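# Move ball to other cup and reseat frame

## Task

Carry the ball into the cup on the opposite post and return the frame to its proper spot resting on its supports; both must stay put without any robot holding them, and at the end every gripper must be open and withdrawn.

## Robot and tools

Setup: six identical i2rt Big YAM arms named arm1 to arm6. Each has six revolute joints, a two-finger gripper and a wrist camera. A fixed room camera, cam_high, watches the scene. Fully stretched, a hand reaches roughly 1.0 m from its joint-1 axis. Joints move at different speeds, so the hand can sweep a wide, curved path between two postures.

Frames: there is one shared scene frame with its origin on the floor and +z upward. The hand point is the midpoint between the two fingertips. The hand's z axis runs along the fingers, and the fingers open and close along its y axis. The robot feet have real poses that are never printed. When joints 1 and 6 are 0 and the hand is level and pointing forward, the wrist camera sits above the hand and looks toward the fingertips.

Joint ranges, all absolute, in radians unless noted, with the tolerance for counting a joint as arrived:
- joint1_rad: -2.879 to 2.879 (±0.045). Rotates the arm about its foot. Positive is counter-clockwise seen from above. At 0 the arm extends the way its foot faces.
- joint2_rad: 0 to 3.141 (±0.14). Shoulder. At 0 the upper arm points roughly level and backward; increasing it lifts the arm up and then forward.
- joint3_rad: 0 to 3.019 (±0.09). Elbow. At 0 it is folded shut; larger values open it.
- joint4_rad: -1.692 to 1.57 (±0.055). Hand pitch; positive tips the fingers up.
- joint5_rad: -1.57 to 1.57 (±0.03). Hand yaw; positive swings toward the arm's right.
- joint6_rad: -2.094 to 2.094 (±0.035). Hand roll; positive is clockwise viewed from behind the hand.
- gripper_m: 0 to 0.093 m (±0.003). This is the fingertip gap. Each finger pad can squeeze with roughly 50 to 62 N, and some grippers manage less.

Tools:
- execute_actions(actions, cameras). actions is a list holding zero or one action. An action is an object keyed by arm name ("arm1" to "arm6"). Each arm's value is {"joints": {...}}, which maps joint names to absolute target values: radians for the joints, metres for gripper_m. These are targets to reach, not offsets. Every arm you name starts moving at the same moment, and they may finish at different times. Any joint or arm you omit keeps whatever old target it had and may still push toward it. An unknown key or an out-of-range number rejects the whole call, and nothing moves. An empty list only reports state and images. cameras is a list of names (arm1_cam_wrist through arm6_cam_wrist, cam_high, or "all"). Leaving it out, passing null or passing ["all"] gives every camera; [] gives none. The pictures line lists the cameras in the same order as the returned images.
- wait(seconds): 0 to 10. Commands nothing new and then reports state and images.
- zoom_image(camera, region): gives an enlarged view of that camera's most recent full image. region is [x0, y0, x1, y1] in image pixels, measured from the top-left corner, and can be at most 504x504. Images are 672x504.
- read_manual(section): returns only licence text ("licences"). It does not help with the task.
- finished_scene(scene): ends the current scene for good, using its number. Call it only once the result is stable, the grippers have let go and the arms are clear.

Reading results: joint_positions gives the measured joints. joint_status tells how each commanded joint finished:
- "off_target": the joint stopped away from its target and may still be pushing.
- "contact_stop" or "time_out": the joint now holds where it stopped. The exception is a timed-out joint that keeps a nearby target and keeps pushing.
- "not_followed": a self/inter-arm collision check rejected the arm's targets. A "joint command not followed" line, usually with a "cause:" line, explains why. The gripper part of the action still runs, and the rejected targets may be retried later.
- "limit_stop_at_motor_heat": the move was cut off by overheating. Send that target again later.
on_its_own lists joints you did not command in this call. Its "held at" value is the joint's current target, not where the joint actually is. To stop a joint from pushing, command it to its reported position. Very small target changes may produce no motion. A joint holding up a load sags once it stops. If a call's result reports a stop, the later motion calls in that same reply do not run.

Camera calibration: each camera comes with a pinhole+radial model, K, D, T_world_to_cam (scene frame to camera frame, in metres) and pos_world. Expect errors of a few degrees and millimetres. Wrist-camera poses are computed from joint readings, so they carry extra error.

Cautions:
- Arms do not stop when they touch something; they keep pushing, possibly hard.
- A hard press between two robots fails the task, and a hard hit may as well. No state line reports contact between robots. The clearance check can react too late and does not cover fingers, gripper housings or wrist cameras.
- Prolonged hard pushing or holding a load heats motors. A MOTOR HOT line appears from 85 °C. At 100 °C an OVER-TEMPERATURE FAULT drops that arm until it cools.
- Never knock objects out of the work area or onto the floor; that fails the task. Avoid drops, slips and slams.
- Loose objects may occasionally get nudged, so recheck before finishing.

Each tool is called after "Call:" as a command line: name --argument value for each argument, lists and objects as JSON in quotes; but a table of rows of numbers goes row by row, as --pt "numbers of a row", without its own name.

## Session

Call:
execute_actions --actions '[]'

Scene clock: 0.00 s.
Motor temperatures (°C, as the motors report them): arm1=[26 35 35 29 30 28] | arm2=[27 28 31 26 26 27] | arm3=[29 29 29 29 29 27] | arm4=[27 31 33 29 26 29] | arm5=[28 33 29 28 27 26] | arm6=[28 30 31 29 27 27]
arm1.joint_positions: joint1_rad=-0.191 joint2_rad=+0.507 joint3_rad=+1.372 joint4_rad=-1.345 joint5_rad=+0.267 joint6_rad=+0.142 gripper_m=+0.094
arm1.joint_status: not commanded
arm1.hand: x=-0.5770 y=+1.5070 z=+1.3328 quat_wxyz=(-0.353, -0.628, -0.572, +0.393) (m; scene frame)
arm2.joint_positions: joint1_rad=+0.442 joint2_rad=+0.612 joint3_rad=+1.439 joint4_rad=-1.448 joint5_rad=-0.211 joint6_rad=+0.165 gripper_m=+0.094
arm2.joint_status: not commanded
arm2.hand: x=-1.3422 y=+0.3581 z=+1.3628 quat_wxyz=(-0.428, +0.072, -0.883, -0.178) (m; scene frame)
arm3.joint_positions: joint1_rad=-0.046 joint2_rad=+0.512 joint3_rad=+1.420 joint4_rad=-1.492 joint5_rad=+0.028 joint6_rad=+0.000 gripper_m=+0.095
arm3.joint_status: not commanded
arm3.hand: x=-1.4438 y=-0.7657 z=+1.3069 quat_wxyz=(-0.458, +0.207, -0.857, -0.110) (m; scene frame)
arm4.joint_positions: joint1_rad=+0.019 joint2_rad=+0.488 joint3_rad=+1.417 joint4_rad=-1.433 joint5_rad=+0.095 joint6_rad=+0.323 gripper_m=+0.095
arm4.joint_status: not commanded
arm4.hand: x=-0.2271 y=-1.3385 z=+1.3776 quat_wxyz=(-0.357, +0.437, -0.740, -0.367) (m; scene frame)
arm5.joint_positions: joint1_rad=-0.281 joint2_rad=+0.491 joint3_rad=+1.432 joint4_rad=-1.124 joint5_rad=-0.076 joint6_rad=+0.052 gripper_m=+0.095
arm5.joint_status: not commanded
arm5.hand: x=+1.2239 y=-1.1046 z=+1.4529 quat_wxyz=(-0.321, +0.633, -0.438, -0.551) (m; scene frame)
arm6.joint_positions: joint1_rad=+0.424 joint2_rad=+0.555 joint3_rad=+1.454 joint4_rad=-1.282 joint5_rad=+0.049 joint6_rad=-0.368 gripper_m=+0.095
arm6.joint_status: not commanded
arm6.hand: x=+1.3517 y=+0.8892 z=+1.3942 quat_wxyz=(-0.252, -0.545, -0.625, +0.500) (m; scene frame)
pictures: arm1_cam_wrist, arm2_cam_wrist, arm3_cam_wrist, arm4_cam_wrist, arm5_cam_wrist, arm6_cam_wrist, cam_high
camera_calibration (this result's frames):
arm1_cam_wrist: T_world_to_cam=[[-0.99437, 0.105693, 0.00751059, -0.740268], [0.0901805, 0.881383, -0.463715, -0.653768], [-0.0556309, -0.460427, -0.885952, 1.96457], [0, 0, 0, 1]] pos_world=[-0.567853, 1.559, 1.44291]
arm2_cam_wrist: T_world_to_cam=[[0.264869, -0.929896, -0.255221, 1.03521], [-0.93431, -0.182006, -0.306493, -0.766802], [0.238554, 0.319636, -0.917019, 1.58178], [0, 0, 0, 1]] pos_world=[-1.36797, 0.317482, 1.47971]
arm3_cam_wrist: T_world_to_cam=[[0.446958, -0.894494, 0.0104609, -0.0599174], [-0.836519, -0.422076, -0.349411, -1.07033], [0.316961, 0.147421, -0.936911, 1.91607], [0, 0, 0, 1]] pos_world=[-1.47589, -0.787828, 1.42183]
arm4_cam_wrist: T_world_to_cam=[[0.904695, -0.351836, -0.240288, 0.0625361], [-0.423161, -0.807682, -0.410591, -0.605747], [-0.0496157, 0.47314, -0.879589, 1.95623], [0, 0, 0, 1]] pos_world=[-0.215845, -1.39282, 1.48699]
arm5_cam_wrist: T_world_to_cam=[[0.906554, 0.416224, -0.0701239, -0.552218], [0.257626, -0.677234, -0.68919, -0.0542073], [-0.334348, 0.606723, -0.721179, 2.25204], [0, 0, 0, 1]] pos_world=[1.26754, -1.17323, 1.54804]
arm6_cam_wrist: T_world_to_cam=[[-0.931985, 0.102266, 0.347773, 0.684663], [-0.0792951, 0.878631, -0.470871, -0.0183315], [-0.353719, -0.466421, -0.810762, 2.14564], [0, 0, 0, 1]] pos_world=[1.39559, 0.946861, 1.49286]
Images, in order (width x height): arm1_cam_wrist 672x504, arm2_cam_wrist 672x504, arm3_cam_wrist 672x504, arm4_cam_wrist 672x504, arm5_cam_wrist 672x504, arm6_cam_wrist 672x504, cam_high 672x504.

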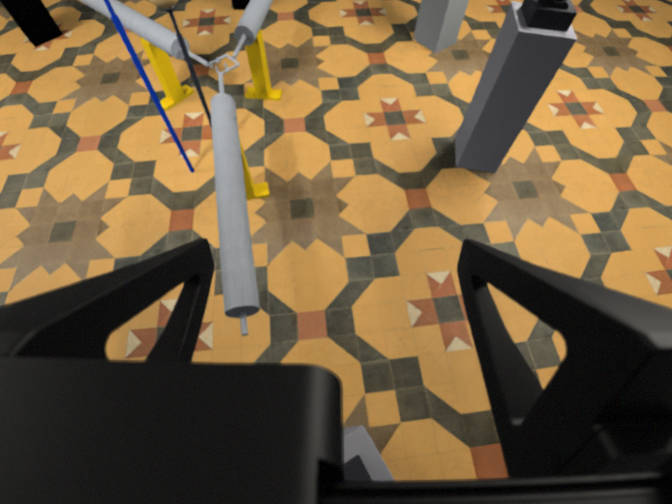

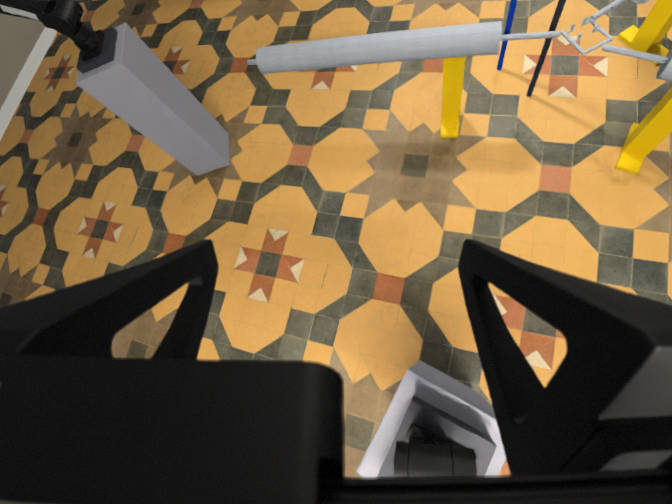

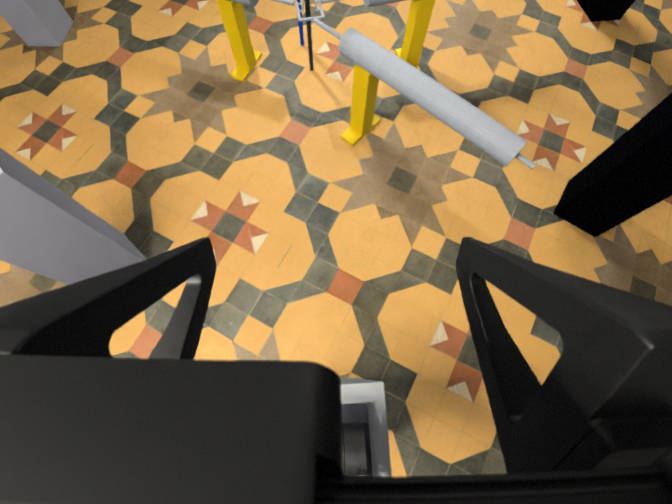

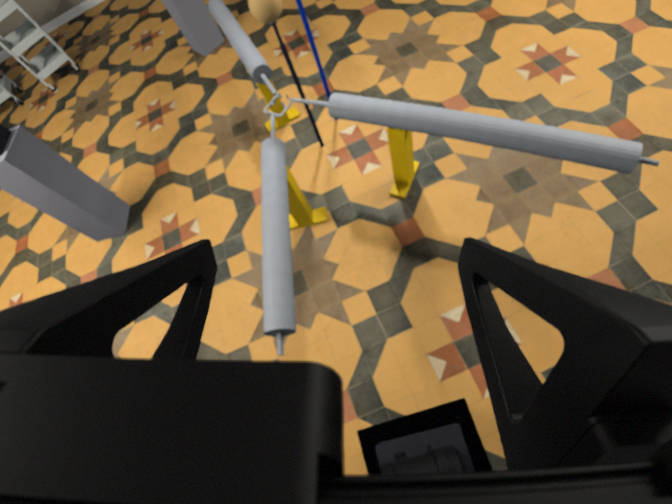

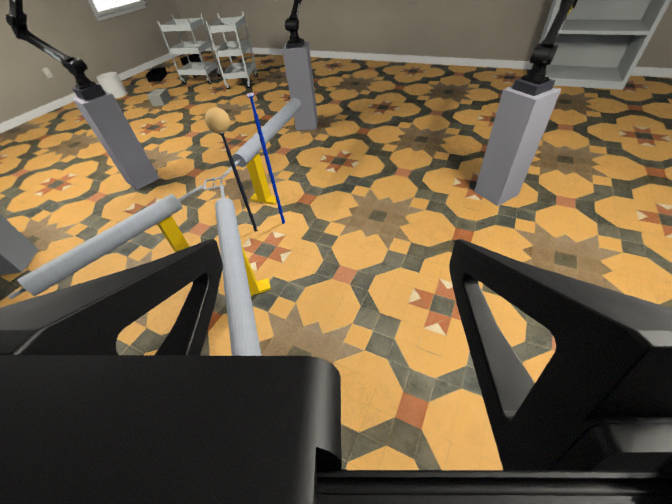

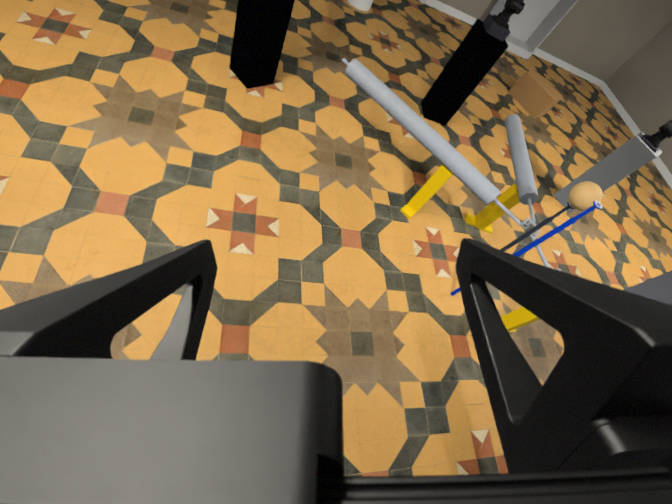

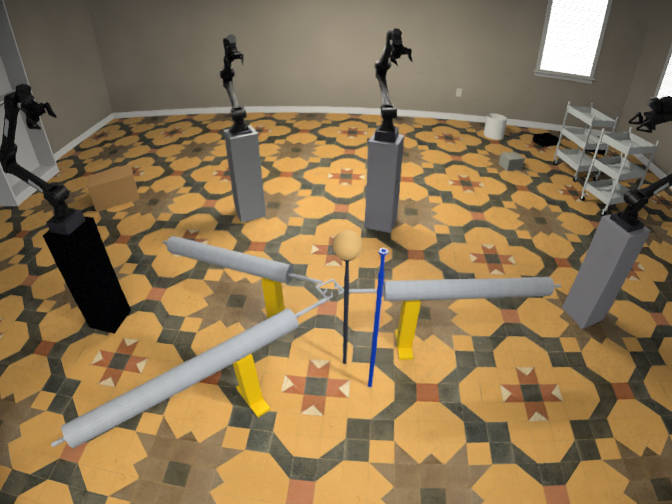

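Call:
execute_actions --actions '[{"arm1":{"joints":{"joint1_rad":0.096,"joint2_rad":2.246,"joint3_rad":1.198,"joint4_rad":-0.523,"joint5_rad":0,"joint6_rad":0.38}},"arm4":{"joints":{"joint1_rad":0.736,"joint2_rad":2.402,"joint3_rad":1.337,"joint4_rad":-0.506,"joint5_rad":0,"joint6_rad":0.885}},"arm5":{"joints":{"joint1_rad":0.335,"joint2_rad":2.465,"joint3_rad":1.57,"joint4_rad":-0.654,"joint5_rad":0,"joint6_rad":0.17}},"arm2":{"joints":{"joint1_rad":0.65,"joint2_rad":2.42,"joint3_rad":1.75,"joint4_rad":1.1,"joint5_rad":0.75,"joint6_rad":-0.3}},"arm3":{"joints":{"joint1_rad":-0.05,"joint2_rad":2.45,"joint3_rad":1.8,"joint4_rad":0.95,"joint5_rad":-0.12,"joint6_rad":0}},"arm6":{"joints":{"joint1_rad":-0.39,"joint2_rad":2.4,"joint3_rad":1.8,"joint4_rad":0.85,"joint5_rad":0,"joint6_rad":0}}}]'

Call:
zoom_image --camera "cam_high" --region '[290, 220, 410, 320]'

Scene clock: 27.10 s.
Motor temperatures (°C, as the motors report them): arm1=[26 35 37 29 30 28] | arm2=[27 28 34 27 26 27] | arm3=[29 29 31 29 29 27] | arm4=[27 30 35 29 26 29] | arm5=[28 33 32 28 27 26] | arm6=[28 30 34 30 27 27]
arm1.joint_positions: joint1_rad=+0.096 joint2_rad=+2.248 joint3_rad=+1.187 joint4_rad=-0.531 joint5_rad=+0.001 joint6_rad=+0.373 gripper_m=+0.094
arm1.joint_status: all done
arm1.hand: x=-0.3462 y=+1.2610 z=+0.5803 quat_wxyz=(+0.015, -0.664, -0.748, +0.001) (m; scene frame)
arm2.joint_positions: joint1_rad=+0.646 joint2_rad=+2.418 joint3_rad=+1.740 joint4_rad=+1.083 joint5_rad=+0.746 joint6_rad=-0.291 gripper_m=+0.094
arm2.joint_status: all done
arm2.hand: x=-0.7289 y=+0.5130 z=+0.9880 quat_wxyz=(-0.789, -0.105, -0.587, +0.149) (m; scene frame)
arm3.joint_positions: joint1_rad=-0.046 joint2_rad=+2.450 joint3_rad=+1.784 joint4_rad=+0.926 joint5_rad=-0.118 joint6_rad=+0.000 gripper_m=+0.095
arm3.joint_status: all done
arm3.hand: x=-0.8198 y=-0.3924 z=+0.9090 quat_wxyz=(-0.756, +0.189, -0.582, -0.233) (m; scene frame)
arm4.joint_positions: joint1_rad=+0.743 joint2_rad=+2.404 joint3_rad=+1.328 joint4_rad=-0.516 joint5_rad=+0.000 joint6_rad=+0.874 gripper_m=+0.095
arm4.joint_status: all done
arm4.hand: x=-0.5550 y=-1.0602 z=+0.5745 quat_wxyz=(-0.003, +0.603, -0.798, +0.010) (m; scene frame)
arm5.joint_positions: joint1_rad=+0.338 joint2_rad=+2.488 joint3_rad=+1.557 joint4_rad=-0.665 joint5_rad=+0.000 joint6_rad=+0.155 gripper_m=+0.095
arm5.joint_status: all done
arm5.hand: x=+0.8087 y=-0.9547 z=+0.5762 quat_wxyz=(+0.008, +0.931, -0.365, +0.010) (m; scene frame)
arm6.joint_positions: joint1_rad=-0.398 joint2_rad=+2.420 joint3_rad=+1.775 joint4_rad=+0.831 joint5_rad=+0.000 joint6_rad=-0.009 gripper_m=+0.095
arm6.joint_status: all done
arm6.hand: x=+0.6342 y=+0.6158 z=+0.9449 quat_wxyz=(-0.206, -0.613, -0.176, +0.742) (m; scene frame)
pictures: arm1_cam_wrist, arm2_cam_wrist, arm3_cam_wrist, arm4_cam_wrist, arm5_cam_wrist, arm6_cam_wrist, cam_high
camera_calibration (this result's frames):
arm1_cam_wrist: T_world_to_cam=[[-0.992798, -0.116134, 0.0294272, -0.211579], [-0.0748206, 0.792869, 0.604781, -1.37226], [-0.0935673, 0.598223, -0.795848, -0.202928], [0, 0, 0, 1]] pos_world=[-0.331717, 1.18485, 0.674645]
arm2_cam_wrist: T_world_to_cam=[[-0.366793, -0.930288, -0.0051806, 0.213949], [-0.292031, 0.120425, -0.948797, 0.667109], [0.883279, -0.346499, -0.315844, 1.25996], [0, 0, 0, 1]] pos_world=[-0.839607, 0.555273, 1.03201]
arm3_cam_wrist: T_world_to_cam=[[0.561637, -0.827265, 0.0140093, 0.116343], [-0.291594, -0.213754, -0.932353, 0.528573], [0.774298, 0.519559, -0.361278, 1.2881], [0, 0, 0, 1]] pos_world=[-0.908587, -0.460012, 0.956548]
arm4_cam_wrist: T_world_to_cam=[[0.959047, -0.282627, 0.0187323, 0.218809], [-0.238952, -0.771788, 0.589275, -1.28357], [-0.152088, -0.569619, -0.807715, -0.101837], [0, 0, 0, 1]] pos_world=[-0.532049, -0.986812, 0.670023]
arm5_cam_wrist: T_world_to_cam=[[0.675038, 0.737664, -0.0132268, 0.161603], [0.594193, -0.532946, 0.602415, -1.32865], [0.437331, -0.414513, -0.798073, -0.164717], [0, 0, 0, 1]] pos_world=[0.75242, -0.895583, 0.671079]
arm6_cam_wrist: T_world_to_cam=[[-0.516428, 0.856329, 0.00156767, -0.20064], [0.373154, 0.226686, -0.89965, 0.473149], [-0.770752, -0.46402, -0.436609, 1.30947], [0, 0, 0, 1]] pos_world=[0.729102, 0.672178, 0.99771]
Images, in order (width x height): arm1_cam_wrist 672x504, arm2_cam_wrist 672x504, arm3_cam_wrist 672x504, arm4_cam_wrist 672x504, arm5_cam_wrist 672x504, arm6_cam_wrist 672x504, cam_high 672x504.

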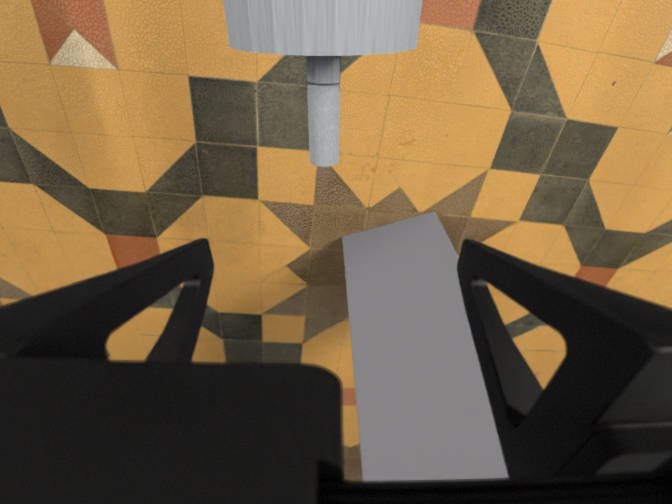

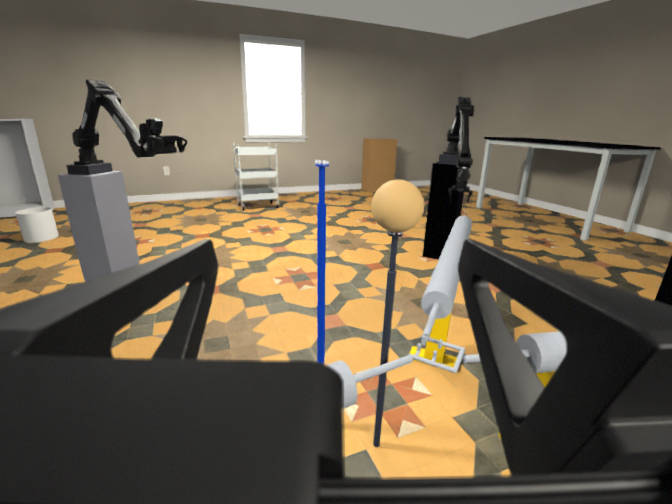

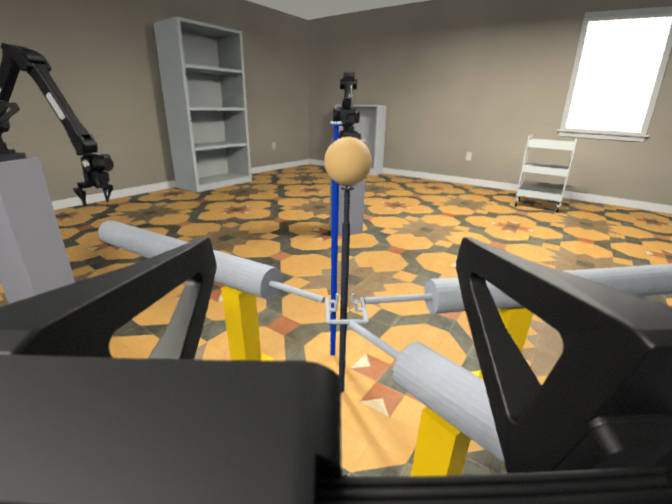

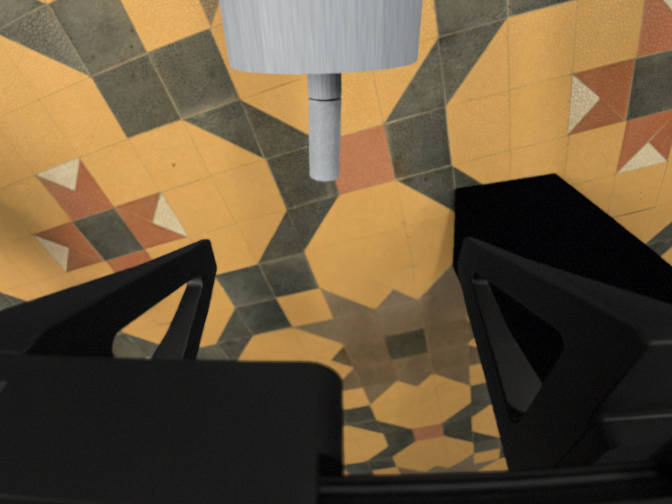

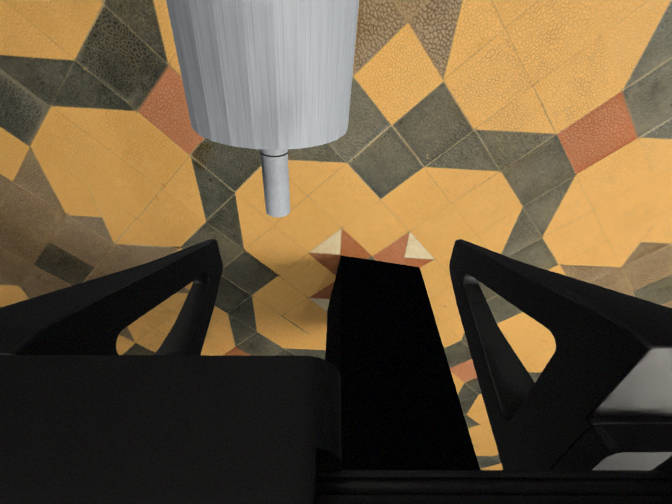

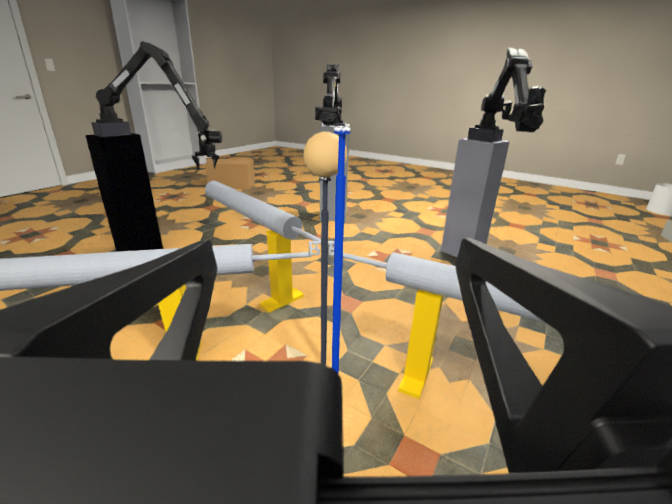

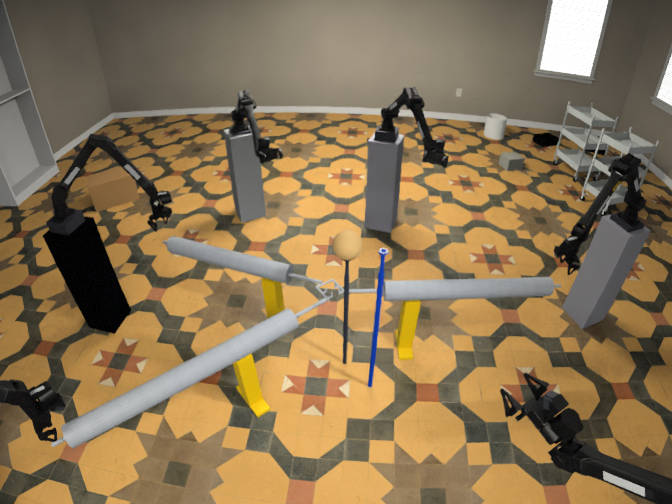

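Region (290, 220, 410, 320) of cam_high's 672x504 image, scaled by 4.200, with more detail than that image has.

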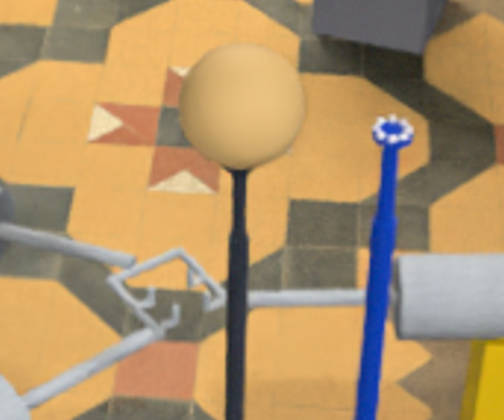

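Call:
execute_actions --actions '[{"arm1":{"joints":{"joint2_rad":2.51,"joint3_rad":1.345,"joint4_rad":-0.391}},"arm4":{"joints":{"joint2_rad":2.645,"joint3_rad":1.497,"joint4_rad":-0.407}},"arm5":{"joints":{"joint1_rad":0.42,"joint2_rad":2.679,"joint3_rad":1.643,"joint4_rad":-0.513,"joint6_rad":0.255}}}]' --cameras '["arm1_cam_wrist","arm4_cam_wrist","arm5_cam_wrist"]'

Scene clock: 40.70 s.
Motor temperatures (°C, as the motors report them): arm1=[26 36 36 29 30 28] | arm2=[27 30 34 27 26 27] | arm3=[29 31 32 29 29 27] | arm4=[27 31 34 29 26 29] | arm5=[28 35 31 28 27 26] | arm6=[28 32 35 30 27 27]
arm1.joint_positions: joint1_rad=+0.096 joint2_rad=+2.524 joint3_rad=+1.334 joint4_rad=-0.394 joint5_rad=+0.001 joint6_rad=+0.373 gripper_m=+0.094
arm1.joint_status: all done
arm1.hand: x=-0.3400 y=+1.2469 z=+0.4706 quat_wxyz=(+0.010, -0.664, -0.748, +0.003) (m; scene frame)
arm2.joint_positions: joint1_rad=+0.646 joint2_rad=+2.418 joint3_rad=+1.740 joint4_rad=+1.083 joint5_rad=+0.746 joint6_rad=-0.291 gripper_m=+0.094
arm2.joint_status: not commanded
arm2.hand: x=-0.7289 y=+0.5130 z=+0.9880 quat_wxyz=(-0.789, -0.105, -0.587, +0.149) (m; scene frame)
arm3.joint_positions: joint1_rad=-0.046 joint2_rad=+2.450 joint3_rad=+1.784 joint4_rad=+0.926 joint5_rad=-0.118 joint6_rad=+0.000 gripper_m=+0.095
arm3.joint_status: not commanded
arm3.hand: x=-0.8198 y=-0.3924 z=+0.9090 quat_wxyz=(-0.756, +0.189, -0.582, -0.233) (m; scene frame)
arm4.joint_positions: joint1_rad=+0.743 joint2_rad=+2.653 joint3_rad=+1.489 joint4_rad=-0.409 joint5_rad=+0.000 joint6_rad=+0.875 gripper_m=+0.095
arm4.joint_status: all done
arm4.hand: x=-0.5627 y=-1.0477 z=+0.4733 quat_wxyz=(-0.003, +0.602, -0.798, +0.001) (m; scene frame)
arm5.joint_positions: joint1_rad=+0.429 joint2_rad=+2.708 joint3_rad=+1.629 joint4_rad=-0.525 joint5_rad=+0.000 joint6_rad=+0.240 gripper_m=+0.095
arm5.joint_status: all done
arm5.hand: x=+0.7976 y=-1.0104 z=+0.4677 quat_wxyz=(+0.008, +0.932, -0.363, +0.015) (m; scene frame)
arm6.joint_positions: joint1_rad=-0.398 joint2_rad=+2.420 joint3_rad=+1.775 joint4_rad=+0.831 joint5_rad=+0.000 joint6_rad=-0.009 gripper_m=+0.095
arm6.joint_status: not commanded
arm6.hand: x=+0.6342 y=+0.6158 z=+0.9449 quat_wxyz=(-0.206, -0.613, -0.176, +0.742) (m; scene frame)
pictures: arm1_cam_wrist, arm4_cam_wrist, arm5_cam_wrist
camera_calibration (this result's frames):
arm1_cam_wrist: T_world_to_cam=[[-0.99291, -0.116002, 0.0259329, -0.202367], [-0.077609, 0.797916, 0.597751, -1.29822], [-0.0900329, 0.591501, -0.801262, -0.269032], [0, 0, 0, 1]] pos_world=[-0.325908, 1.17153, 0.565696]
arm4_cam_wrist: T_world_to_cam=[[0.959094, -0.283056, 0.00428424, 0.238074], [-0.233016, -0.780765, 0.579749, -1.21765], [-0.160757, -0.557032, -0.814784, -0.166002], [0, 0, 0, 1]] pos_world=[-0.538752, -0.975777, 0.569655]
arm5_cam_wrist: T_world_to_cam=[[0.671087, 0.741322, -0.00914851, 0.213673], [0.592, -0.528403, 0.608544, -1.28283], [0.446293, -0.413802, -0.793467, -0.278058], [0, 0, 0, 1]] pos_world=[0.740136, -0.951311, 0.561983]
Images, in order (width x height): arm1_cam_wrist 672x504, arm4_cam_wrist 672x504, arm5_cam_wrist 672x504.

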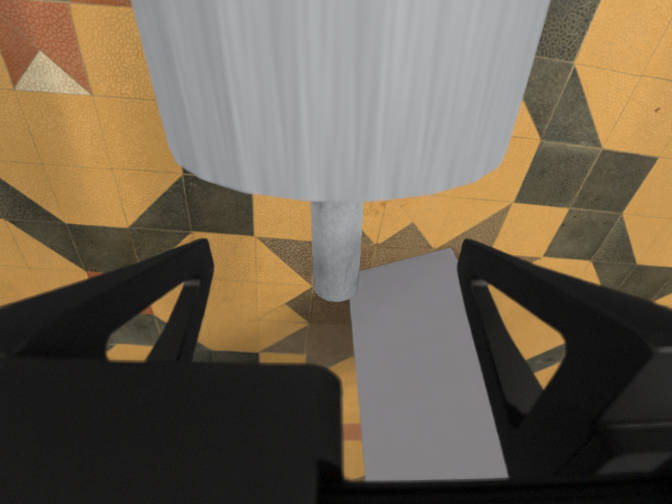

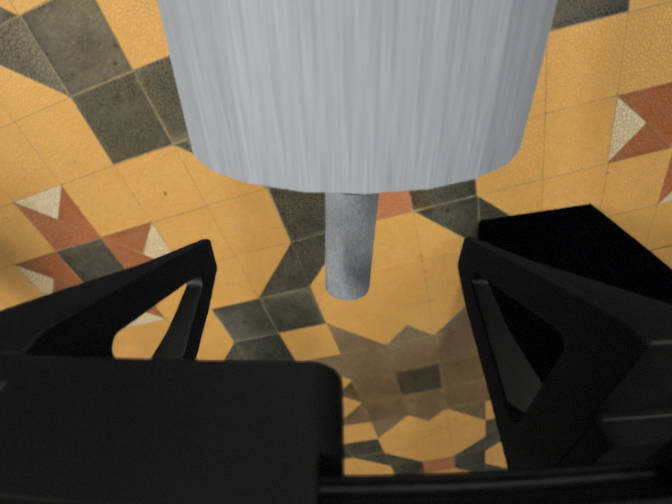

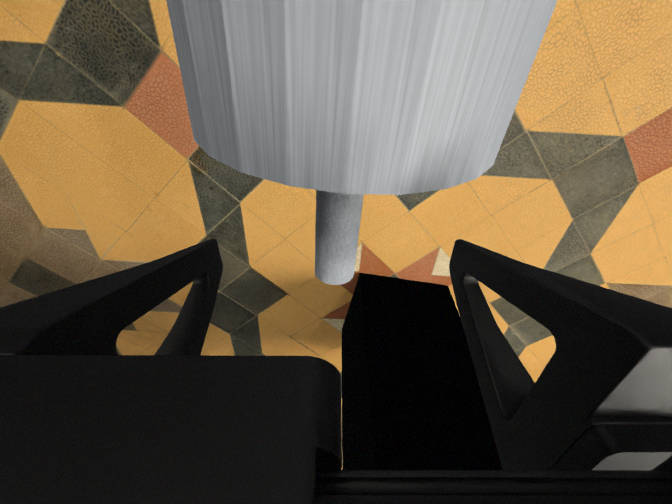

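Call:
execute_actions --actions '[{"arm1":{"joints":{"joint2_rad":2.625,"joint3_rad":1.405,"joint4_rad":-0.35,"gripper_m":0.06}},"arm4":{"joints":{"joint2_rad":2.765,"joint3_rad":1.555,"joint4_rad":-0.365,"gripper_m":0.06}},"arm5":{"joints":{"joint2_rad":2.795,"joint3_rad":1.71,"joint4_rad":-0.485,"joint6_rad":0.275,"gripper_m":0.06}}}]' --cameras '["arm1_cam_wrist","arm4_cam_wrist","arm5_cam_wrist"]'

Scene clock: 50.17 s.
Motor temperatures (°C, as the motors report them): arm1=[26 37 36 29 30 28] | arm2=[27 31 34 27 26 27] | arm3=[29 31 32 29 29 27] | arm4=[27 32 34 29 26 29] | arm5=[28 36 31 28 27 26] | arm6=[28 32 35 30 27 27]
arm1.joint_positions: joint1_rad=+0.096 joint2_rad=+2.625 joint3_rad=+1.390 joint4_rad=-0.357 joint5_rad=+0.001 joint6_rad=+0.376 gripper_m=+0.060
arm1.joint_status: all done
arm1.hand: x=-0.3422 y=+1.2500 z=+0.4285 quat_wxyz=(+0.014, -0.665, -0.747, +0.001) (m; scene frame)
arm2.joint_positions: joint1_rad=+0.646 joint2_rad=+2.418 joint3_rad=+1.740 joint4_rad=+1.083 joint5_rad=+0.746 joint6_rad=-0.291 gripper_m=+0.094
arm2.joint_status: not commanded
arm2.hand: x=-0.7289 y=+0.5130 z=+0.9880 quat_wxyz=(-0.789, -0.105, -0.587, +0.149) (m; scene frame)
arm3.joint_positions: joint1_rad=-0.046 joint2_rad=+2.450 joint3_rad=+1.784 joint4_rad=+0.926 joint5_rad=-0.118 joint6_rad=+0.000 gripper_m=+0.095
arm3.joint_status: not commanded
arm3.hand: x=-0.8198 y=-0.3924 z=+0.9090 quat_wxyz=(-0.756, +0.189, -0.582, -0.233) (m; scene frame)
arm4.joint_positions: joint1_rad=+0.743 joint2_rad=+2.763 joint3_rad=+1.547 joint4_rad=-0.372 joint5_rad=+0.002 joint6_rad=+0.875 gripper_m=+0.060
arm4.joint_status: all done
arm4.hand: x=-0.5556 y=-1.0567 z=+0.4250 quat_wxyz=(-0.004, +0.602, -0.798, +0.008) (m; scene frame)
arm5.joint_positions: joint1_rad=+0.429 joint2_rad=+2.805 joint3_rad=+1.688 joint4_rad=-0.498 joint5_rad=+0.000 joint6_rad=+0.261 gripper_m=+0.060
arm5.joint_status: all done
arm5.hand: x=+0.8039 y=-1.0144 z=+0.4247 quat_wxyz=(+0.008, +0.928, -0.372, +0.020) (m; scene frame)
arm6.joint_positions: joint1_rad=-0.398 joint2_rad=+2.420 joint3_rad=+1.775 joint4_rad=+0.831 joint5_rad=+0.000 joint6_rad=-0.009 gripper_m=+0.095
arm6.joint_status: not commanded
arm6.hand: x=+0.6342 y=+0.6158 z=+0.9449 quat_wxyz=(-0.206, -0.613, -0.176, +0.742) (m; scene frame)
pictures: arm1_cam_wrist, arm4_cam_wrist, arm5_cam_wrist
camera_calibration (this result's frames):
arm1_cam_wrist: T_world_to_cam=[[-0.993198, -0.112712, 0.0292153, -0.208695], [-0.0722862, 0.793576, 0.604163, -1.27119], [-0.0912808, 0.597941, -0.796325, -0.315414], [0, 0, 0, 1]] pos_world=[-0.327957, 1.17386, 0.522931]
arm4_cam_wrist: T_world_to_cam=[[0.95875, -0.283744, 0.016995, 0.222599], [-0.239463, -0.77402, 0.586131, -1.19419], [-0.153157, -0.566023, -0.810038, -0.216476], [0, 0, 0, 1]] pos_world=[-0.532534, -0.983696, 0.520815]
arm5_cam_wrist: T_world_to_cam=[[0.686464, 0.727141, -0.00576443, 0.183841], [0.574798, -0.537755, 0.616787, -1.26172], [0.445391, -0.426716, -0.787109, -0.331791], [0, 0, 0, 1]] pos_world=[0.746811, -0.953753, 0.518116]
Images, in order (width x height): arm1_cam_wrist 672x504, arm4_cam_wrist 672x504, arm5_cam_wrist 672x504.

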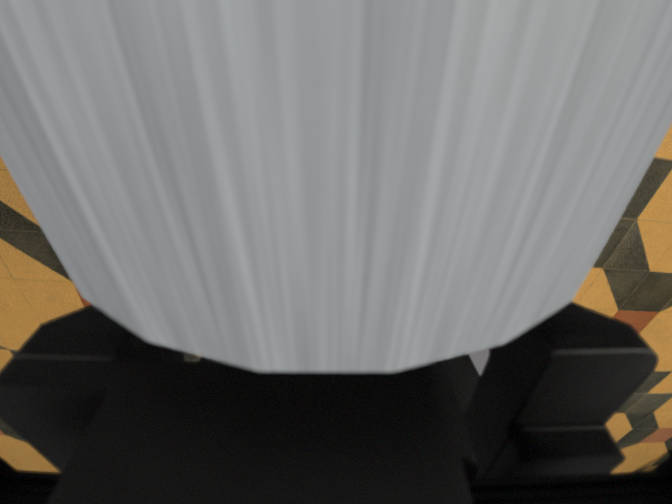

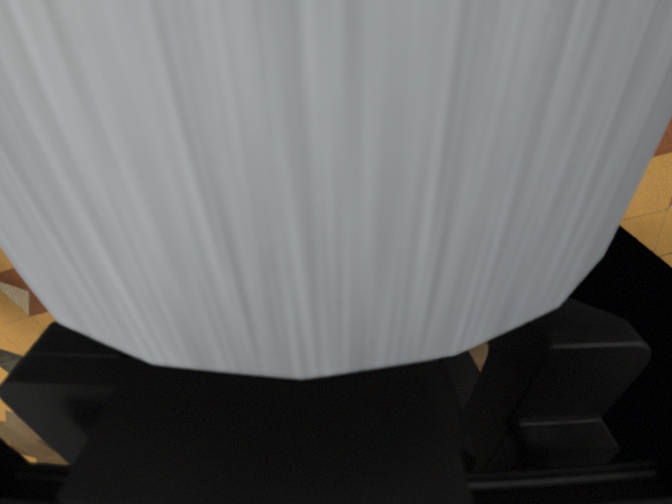

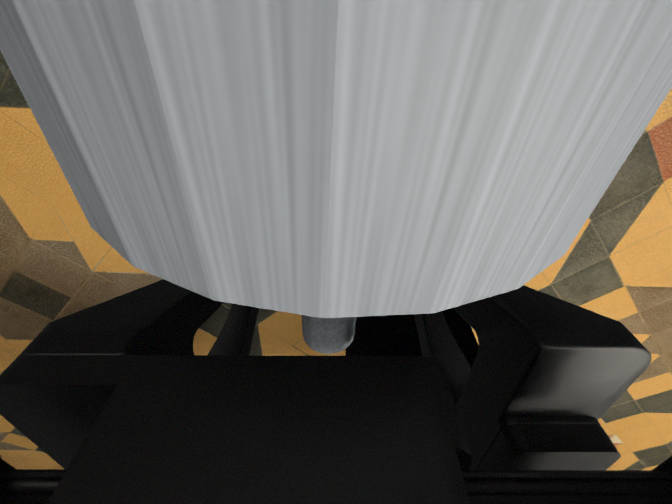

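Call:
execute_actions --actions '[{"arm1":{"joints":{"joint2_rad":2.565,"joint3_rad":1.365,"joint4_rad":-0.378,"gripper_m":0.045}},"arm4":{"joints":{"joint2_rad":2.705,"joint3_rad":1.525,"joint4_rad":-0.39,"gripper_m":0.045}},"arm5":{"joints":{"gripper_m":0.045}}}]' --cameras '[]'

Call:
execute_actions --actions '[{"arm1":{"joints":{"gripper_m":0}},"arm4":{"joints":{"gripper_m":0}},"arm5":{"joints":{"gripper_m":0}}}]' --cameras '["arm1_cam_wrist","arm4_cam_wrist","cam_high"]'

Scene clock: 56.17 s.
Motor temperatures (°C, as the motors report them): arm1=[26 37 36 29 30 28] | arm2=[27 31 34 27 26 27] | arm3=[29 32 32 29 29 27] | arm4=[27 32 33 29 26 29] | arm5=[28 36 31 28 27 26] | arm6=[28 33 35 30 27 27]
arm1.joint_positions: joint1_rad=+0.096 joint2_rad=+2.602 joint3_rad=+1.364 joint4_rad=-0.373 joint5_rad=+0.001 joint6_rad=+0.376 gripper_m=+0.045
arm1.joint_status: all done
arm1.hand: x=-0.3460 y=+1.2574 z=+0.4368 quat_wxyz=(+0.023, -0.665, -0.746, -0.002) (m; scene frame)
arm2.joint_positions: joint1_rad=+0.646 joint2_rad=+2.418 joint3_rad=+1.740 joint4_rad=+1.083 joint5_rad=+0.746 joint6_rad=-0.291 gripper_m=+0.094
arm2.joint_status: not commanded
arm2.hand: x=-0.7289 y=+0.5130 z=+0.9880 quat_wxyz=(-0.789, -0.105, -0.587, +0.149) (m; scene frame)
arm3.joint_positions: joint1_rad=-0.046 joint2_rad=+2.450 joint3_rad=+1.784 joint4_rad=+0.926 joint5_rad=-0.118 joint6_rad=+0.000 gripper_m=+0.095
arm3.joint_status: not commanded
arm3.hand: x=-0.8198 y=-0.3924 z=+0.9090 quat_wxyz=(-0.756, +0.189, -0.582, -0.233) (m; scene frame)
arm4.joint_positions: joint1_rad=+0.743 joint2_rad=+2.717 joint3_rad=+1.524 joint4_rad=-0.382 joint5_rad=+0.002 joint6_rad=+0.875 gripper_m=+0.045
arm4.joint_status: all done
arm4.hand: x=-0.5601 y=-1.0503 z=+0.4454 quat_wxyz=(-0.004, +0.602, -0.798, +0.002) (m; scene frame)
arm5.joint_positions: joint1_rad=+0.429 joint2_rad=+2.805 joint3_rad=+1.688 joint4_rad=-0.498 joint5_rad=+0.000 joint6_rad=+0.261 gripper_m=+0.045
arm5.joint_status: all done
arm5.hand: x=+0.8039 y=-1.0144 z=+0.4247 quat_wxyz=(+0.008, +0.928, -0.372, +0.020) (m; scene frame)
arm6.joint_positions: joint1_rad=-0.398 joint2_rad=+2.420 joint3_rad=+1.775 joint4_rad=+0.831 joint5_rad=+0.000 joint6_rad=-0.009 gripper_m=+0.095
arm6.joint_status: not commanded
arm6.hand: x=+0.6342 y=+0.6158 z=+0.9449 quat_wxyz=(-0.206, -0.613, -0.176, +0.742) (m; scene frame)
pictures: none
No camera images: the call's "cameras" was empty. Leave "cameras" out to get every camera's image.

Scene clock: 56.77 s.
Motor temperatures (°C, as the motors report them): arm1=[26 37 36 29 30 28] | arm2=[27 31 34 27 26 27] | arm3=[29 32 32 29 29 27] | arm4=[27 32 33 29 26 29] | arm5=[28 36 31 28 27 26] | arm6=[28 33 35 30 27 27]
arm1.joint_positions: joint1_rad=+0.097 joint2_rad=+2.602 joint3_rad=+1.364 joint4_rad=-0.372 joint5_rad=+0.000 joint6_rad=+0.376 gripper_m=+0.018
arm1.joint_status: gripper_m off_target (ended at +0.018, target +0.000)
arm1.hand: x=-0.3454 y=+1.2576 z=+0.4368 quat_wxyz=(+0.022, -0.665, -0.747, -0.003) (m; scene frame)
arm2.joint_positions: joint1_rad=+0.646 joint2_rad=+2.418 joint3_rad=+1.740 joint4_rad=+1.083 joint5_rad=+0.746 joint6_rad=-0.291 gripper_m=+0.094
arm2.joint_status: not commanded
arm2.hand: x=-0.7289 y=+0.5130 z=+0.9880 quat_wxyz=(-0.789, -0.105, -0.587, +0.149) (m; scene frame)
arm3.joint_positions: joint1_rad=-0.046 joint2_rad=+2.450 joint3_rad=+1.784 joint4_rad=+0.926 joint5_rad=-0.118 joint6_rad=+0.000 gripper_m=+0.095
arm3.joint_status: not commanded
arm3.hand: x=-0.8198 y=-0.3924 z=+0.9090 quat_wxyz=(-0.756, +0.189, -0.582, -0.233) (m; scene frame)
arm4.joint_positions: joint1_rad=+0.742 joint2_rad=+2.717 joint3_rad=+1.523 joint4_rad=-0.386 joint5_rad=+0.003 joint6_rad=+0.884 gripper_m=+0.019
arm4.joint_status: gripper_m off_target (ended at +0.019, target +0.000)
arm4.hand: x=-0.5583 y=-1.0512 z=+0.4452 quat_wxyz=(-0.005, +0.598, -0.801, +0.004) (m; scene frame)
arm5.joint_positions: joint1_rad=+0.428 joint2_rad=+2.805 joint3_rad=+1.689 joint4_rad=-0.497 joint5_rad=-0.002 joint6_rad=+0.282 gripper_m=+0.019
arm5.joint_status: gripper_m off_target (ended at +0.019, target +0.000)
arm5.hand: x=+0.8031 y=-1.0140 z=+0.4248 quat_wxyz=(+0.009, +0.924, -0.382, +0.019) (m; scene frame)
arm6.joint_positions: joint1_rad=-0.398 joint2_rad=+2.420 joint3_rad=+1.775 joint4_rad=+0.831 joint5_rad=+0.000 joint6_rad=-0.009 gripper_m=+0.095
arm6.joint_status: not commanded
arm6.hand: x=+0.6342 y=+0.6158 z=+0.9449 quat_wxyz=(-0.206, -0.613, -0.176, +0.742) (m; scene frame)
pictures: arm1_cam_wrist, arm4_cam_wrist, cam_high
camera_calibration (this result's frames):
arm1_cam_wrist: T_world_to_cam=[[-0.992919, -0.113744, 0.0342801, -0.212097], [-0.0684546, 0.783648, 0.617423, -1.2744], [-0.0970916, 0.610704, -0.785884, -0.336241], [0, 0, 0, 1]] pos_world=[-0.33048, 1.1799, 0.52987]
arm4_cam_wrist: T_world_to_cam=[[0.955848, -0.293647, 0.0111995, 0.216897], [-0.245218, -0.776045, 0.581052, -1.2055], [-0.161933, -0.558144, -0.813789, -0.192387], [0, 0, 0, 1]] pos_world=[-0.534084, -0.979208, 0.541465]
Images, in order (width x height): arm1_cam_wrist 672x504, arm4_cam_wrist 672x504, cam_high 672x504.

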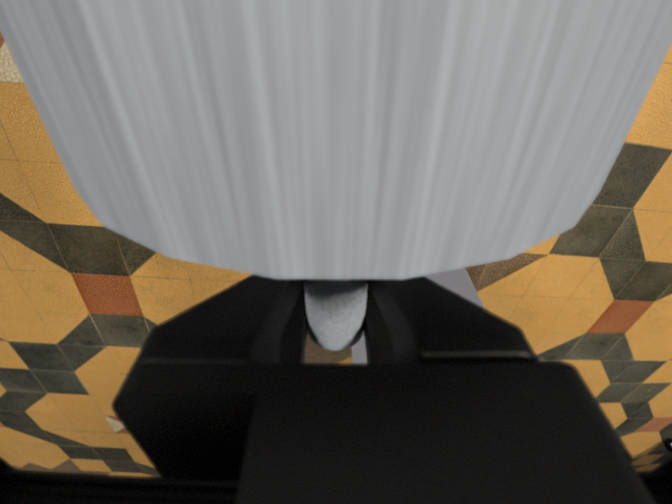

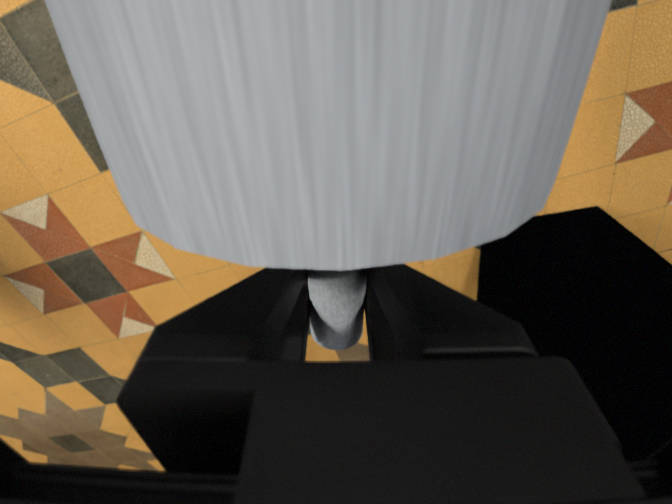

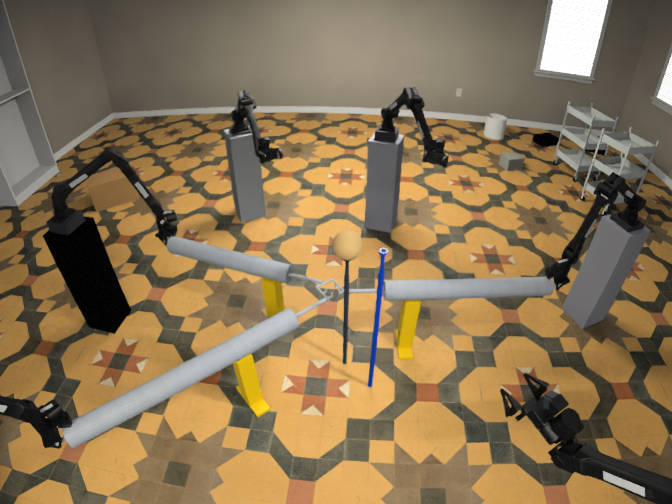

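Call:
execute_actions --actions '[{"arm1":{"joints":{"joint2_rad":2.265,"joint3_rad":1.22,"joint4_rad":-0.55}},"arm4":{"joints":{"joint1_rad":0.742,"joint2_rad":2.395,"joint3_rad":1.348,"joint4_rad":-0.528}},"arm5":{"joints":{"joint1_rad":0.428,"joint2_rad":2.478,"joint3_rad":1.495,"joint4_rad":-0.612}}}]' --cameras '[]'

Call:
execute_actions --actions '[{"arm1":{"joints":{"joint2_rad":1.965,"joint3_rad":1.2,"joint4_rad":-0.823}},"arm4":{"joints":{"joint2_rad":2.095,"joint3_rad":1.293,"joint4_rad":-0.765}},"arm5":{"joints":{"joint2_rad":2.19,"joint3_rad":1.42,"joint4_rad":-0.82}}}]' --cameras '["arm2_cam_wrist","arm3_cam_wrist"]'

Call:
zoom_image --camera "arm3_cam_wrist" --region '[295, 150, 395, 250]'

Call:
zoom_image --camera "arm2_cam_wrist" --region '[350, 180, 490, 300]'

Scene clock: 74.30 s.
Motor temperatures (°C, as the motors report them): arm1=[26 38 35 29 30 28] | arm2=[27 32 34 27 26 27] | arm3=[29 32 32 29 29 27] | arm4=[27 33 33 29 26 29] | arm5=[28 36 31 28 27 26] | arm6=[28 33 36 30 27 27]
arm1.joint_positions: joint1_rad=+0.091 joint2_rad=+2.295 joint3_rad=+1.214 joint4_rad=-0.533 joint5_rad=+0.003 joint6_rad=+0.368 gripper_m=+0.018
arm1.joint_status: all done
arm1.hand: x=-0.3489 y=+1.2602 z=+0.5630 quat_wxyz=(+0.025, -0.664, -0.748, -0.002) (m; scene frame)
arm2.joint_positions: joint1_rad=+0.646 joint2_rad=+2.418 joint3_rad=+1.740 joint4_rad=+1.083 joint5_rad=+0.746 joint6_rad=-0.291 gripper_m=+0.094
arm2.joint_status: not commanded
arm2.hand: x=-0.7289 y=+0.5130 z=+0.9880 quat_wxyz=(-0.789, -0.105, -0.587, +0.149) (m; scene frame)
arm3.joint_positions: joint1_rad=-0.046 joint2_rad=+2.450 joint3_rad=+1.784 joint4_rad=+0.926 joint5_rad=-0.118 joint6_rad=+0.000 gripper_m=+0.095
arm3.joint_status: not commanded
arm3.hand: x=-0.8198 y=-0.3924 z=+0.9090 quat_wxyz=(-0.756, +0.189, -0.582, -0.233) (m; scene frame)
arm4.joint_positions: joint1_rad=+0.734 joint2_rad=+2.413 joint3_rad=+1.344 joint4_rad=-0.522 joint5_rad=+0.007 joint6_rad=+0.884 gripper_m=+0.019
arm4.joint_status: all done
arm4.hand: x=-0.5523 y=-1.0530 z=+0.5731 quat_wxyz=(-0.006, +0.595, -0.804, +0.009) (m; scene frame)
arm5.joint_positions: joint1_rad=+0.420 joint2_rad=+2.506 joint3_rad=+1.492 joint4_rad=-0.603 joint5_rad=-0.001 joint6_rad=+0.278 gripper_m=+0.019
arm5.joint_status: all done
arm5.hand: x=+0.8080 y=-1.0098 z=+0.5530 quat_wxyz=(+0.009, +0.923, -0.384, +0.021) (m; scene frame)
arm6.joint_positions: joint1_rad=-0.398 joint2_rad=+2.420 joint3_rad=+1.775 joint4_rad=+0.831 joint5_rad=+0.000 joint6_rad=-0.009 gripper_m=+0.095
arm6.joint_status: not commanded
arm6.hand: x=+0.6342 y=+0.6158 z=+0.9449 quat_wxyz=(-0.206, -0.613, -0.176, +0.742) (m; scene frame)
pictures: none
No camera images: the call's "cameras" was empty. Leave "cameras" out to get every camera's image.

Scene clock: 75.47 s.
Motor temperatures (°C, as the motors report them): arm1=[26 38 35 29 30 28] | arm2=[27 32 34 27 26 27] | arm3=[29 32 32 29 29 27] | arm4=[27 33 33 29 26 29] | arm5=[28 36 31 28 27 26] | arm6=[28 33 36 30 27 27]
arm1.joint_positions: joint1_rad=+0.093 joint2_rad=+1.994 joint3_rad=+1.184 joint4_rad=-0.810 joint5_rad=+0.003 joint6_rad=+0.372 gripper_m=+0.018
arm1.joint_status: all done
arm1.hand: x=-0.3474 y=+1.2625 z=+0.7025 quat_wxyz=(+0.027, -0.664, -0.747, -0.003) (m; scene frame)
arm2.joint_positions: joint1_rad=+0.646 joint2_rad=+2.418 joint3_rad=+1.740 joint4_rad=+1.083 joint5_rad=+0.746 joint6_rad=-0.291 gripper_m=+0.094
arm2.joint_status: not commanded
arm2.hand: x=-0.7289 y=+0.5130 z=+0.9880 quat_wxyz=(-0.789, -0.105, -0.587, +0.149) (m; scene frame)
arm3.joint_positions: joint1_rad=-0.046 joint2_rad=+2.450 joint3_rad=+1.784 joint4_rad=+0.926 joint5_rad=-0.118 joint6_rad=+0.000 gripper_m=+0.095
arm3.joint_status: not commanded
arm3.hand: x=-0.8198 y=-0.3924 z=+0.9090 quat_wxyz=(-0.756, +0.189, -0.582, -0.233) (m; scene frame)
arm4.joint_positions: joint1_rad=+0.733 joint2_rad=+2.108 joint3_rad=+1.283 joint4_rad=-0.766 joint5_rad=+0.008 joint6_rad=+0.885 gripper_m=+0.019
arm4.joint_status: all done
arm4.hand: x=-0.5522 y=-1.0538 z=+0.7163 quat_wxyz=(-0.007, +0.594, -0.804, +0.010) (m; scene frame)
arm5.joint_positions: joint1_rad=+0.424 joint2_rad=+2.214 joint3_rad=+1.413 joint4_rad=-0.812 joint5_rad=-0.006 joint6_rad=+0.283 gripper_m=+0.019
arm5.joint_status: all done
arm5.hand: x=+0.8061 y=-1.0104 z=+0.6954 quat_wxyz=(+0.011, +0.923, -0.385, +0.019) (m; scene frame)
arm6.joint_positions: joint1_rad=-0.398 joint2_rad=+2.420 joint3_rad=+1.775 joint4_rad=+0.831 joint5_rad=+0.000 joint6_rad=-0.009 gripper_m=+0.095
arm6.joint_status: not commanded
arm6.hand: x=+0.6342 y=+0.6158 z=+0.9449 quat_wxyz=(-0.206, -0.613, -0.176, +0.742) (m; scene frame)
pictures: arm2_cam_wrist, arm3_cam_wrist
camera_calibration (this result's frames):
arm2_cam_wrist: T_world_to_cam=[[-0.366793, -0.930288, -0.0051806, 0.213949], [-0.292031, 0.120425, -0.948797, 0.667109], [0.883279, -0.346499, -0.315844, 1.25996], [0, 0, 0, 1]] pos_world=[-0.839607, 0.555273, 1.03201]
arm3_cam_wrist: T_world_to_cam=[[0.561637, -0.827265, 0.0140093, 0.116343], [-0.291594, -0.213754, -0.932353, 0.528573], [0.774298, 0.519559, -0.361278, 1.2881], [0, 0, 0, 1]] pos_world=[-0.908587, -0.460012, 0.956548]
Images, in order (width x height): arm2_cam_wrist 672x504, arm3_cam_wrist 672x504.

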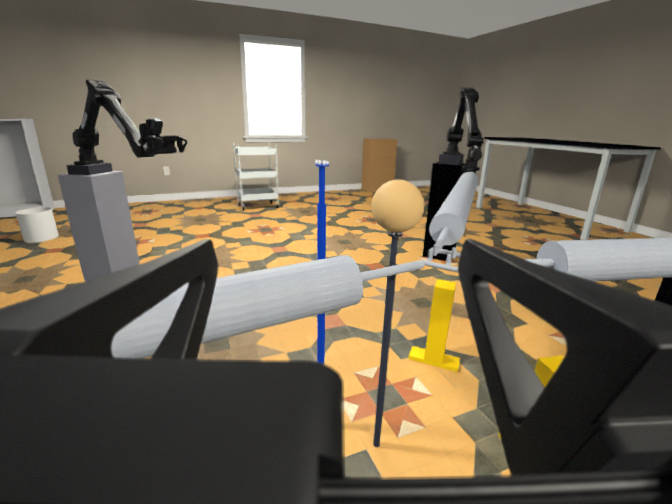

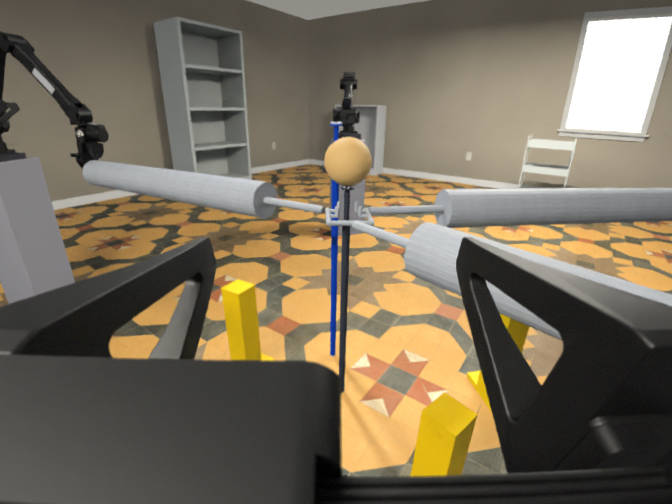

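Region (295, 150, 395, 250) of arm3_cam_wrist's 672x504 image, scaled by 5.040, with more detail than that image has.

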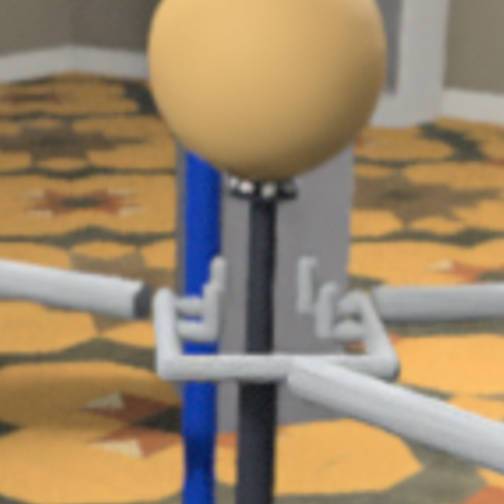

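Region (350, 180, 490, 300) of arm2_cam_wrist's 672x504 image, scaled by 3.600, with more detail than that image has; it fills the top 432 rows of this view, and the rest is white.

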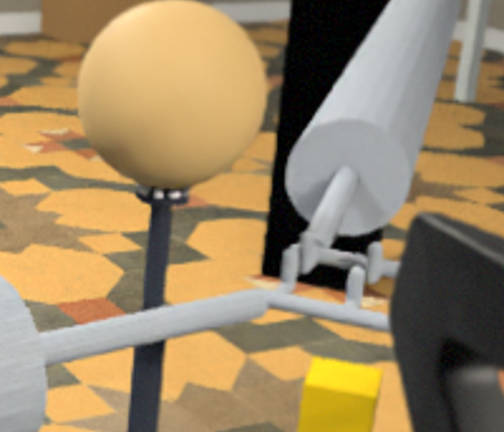

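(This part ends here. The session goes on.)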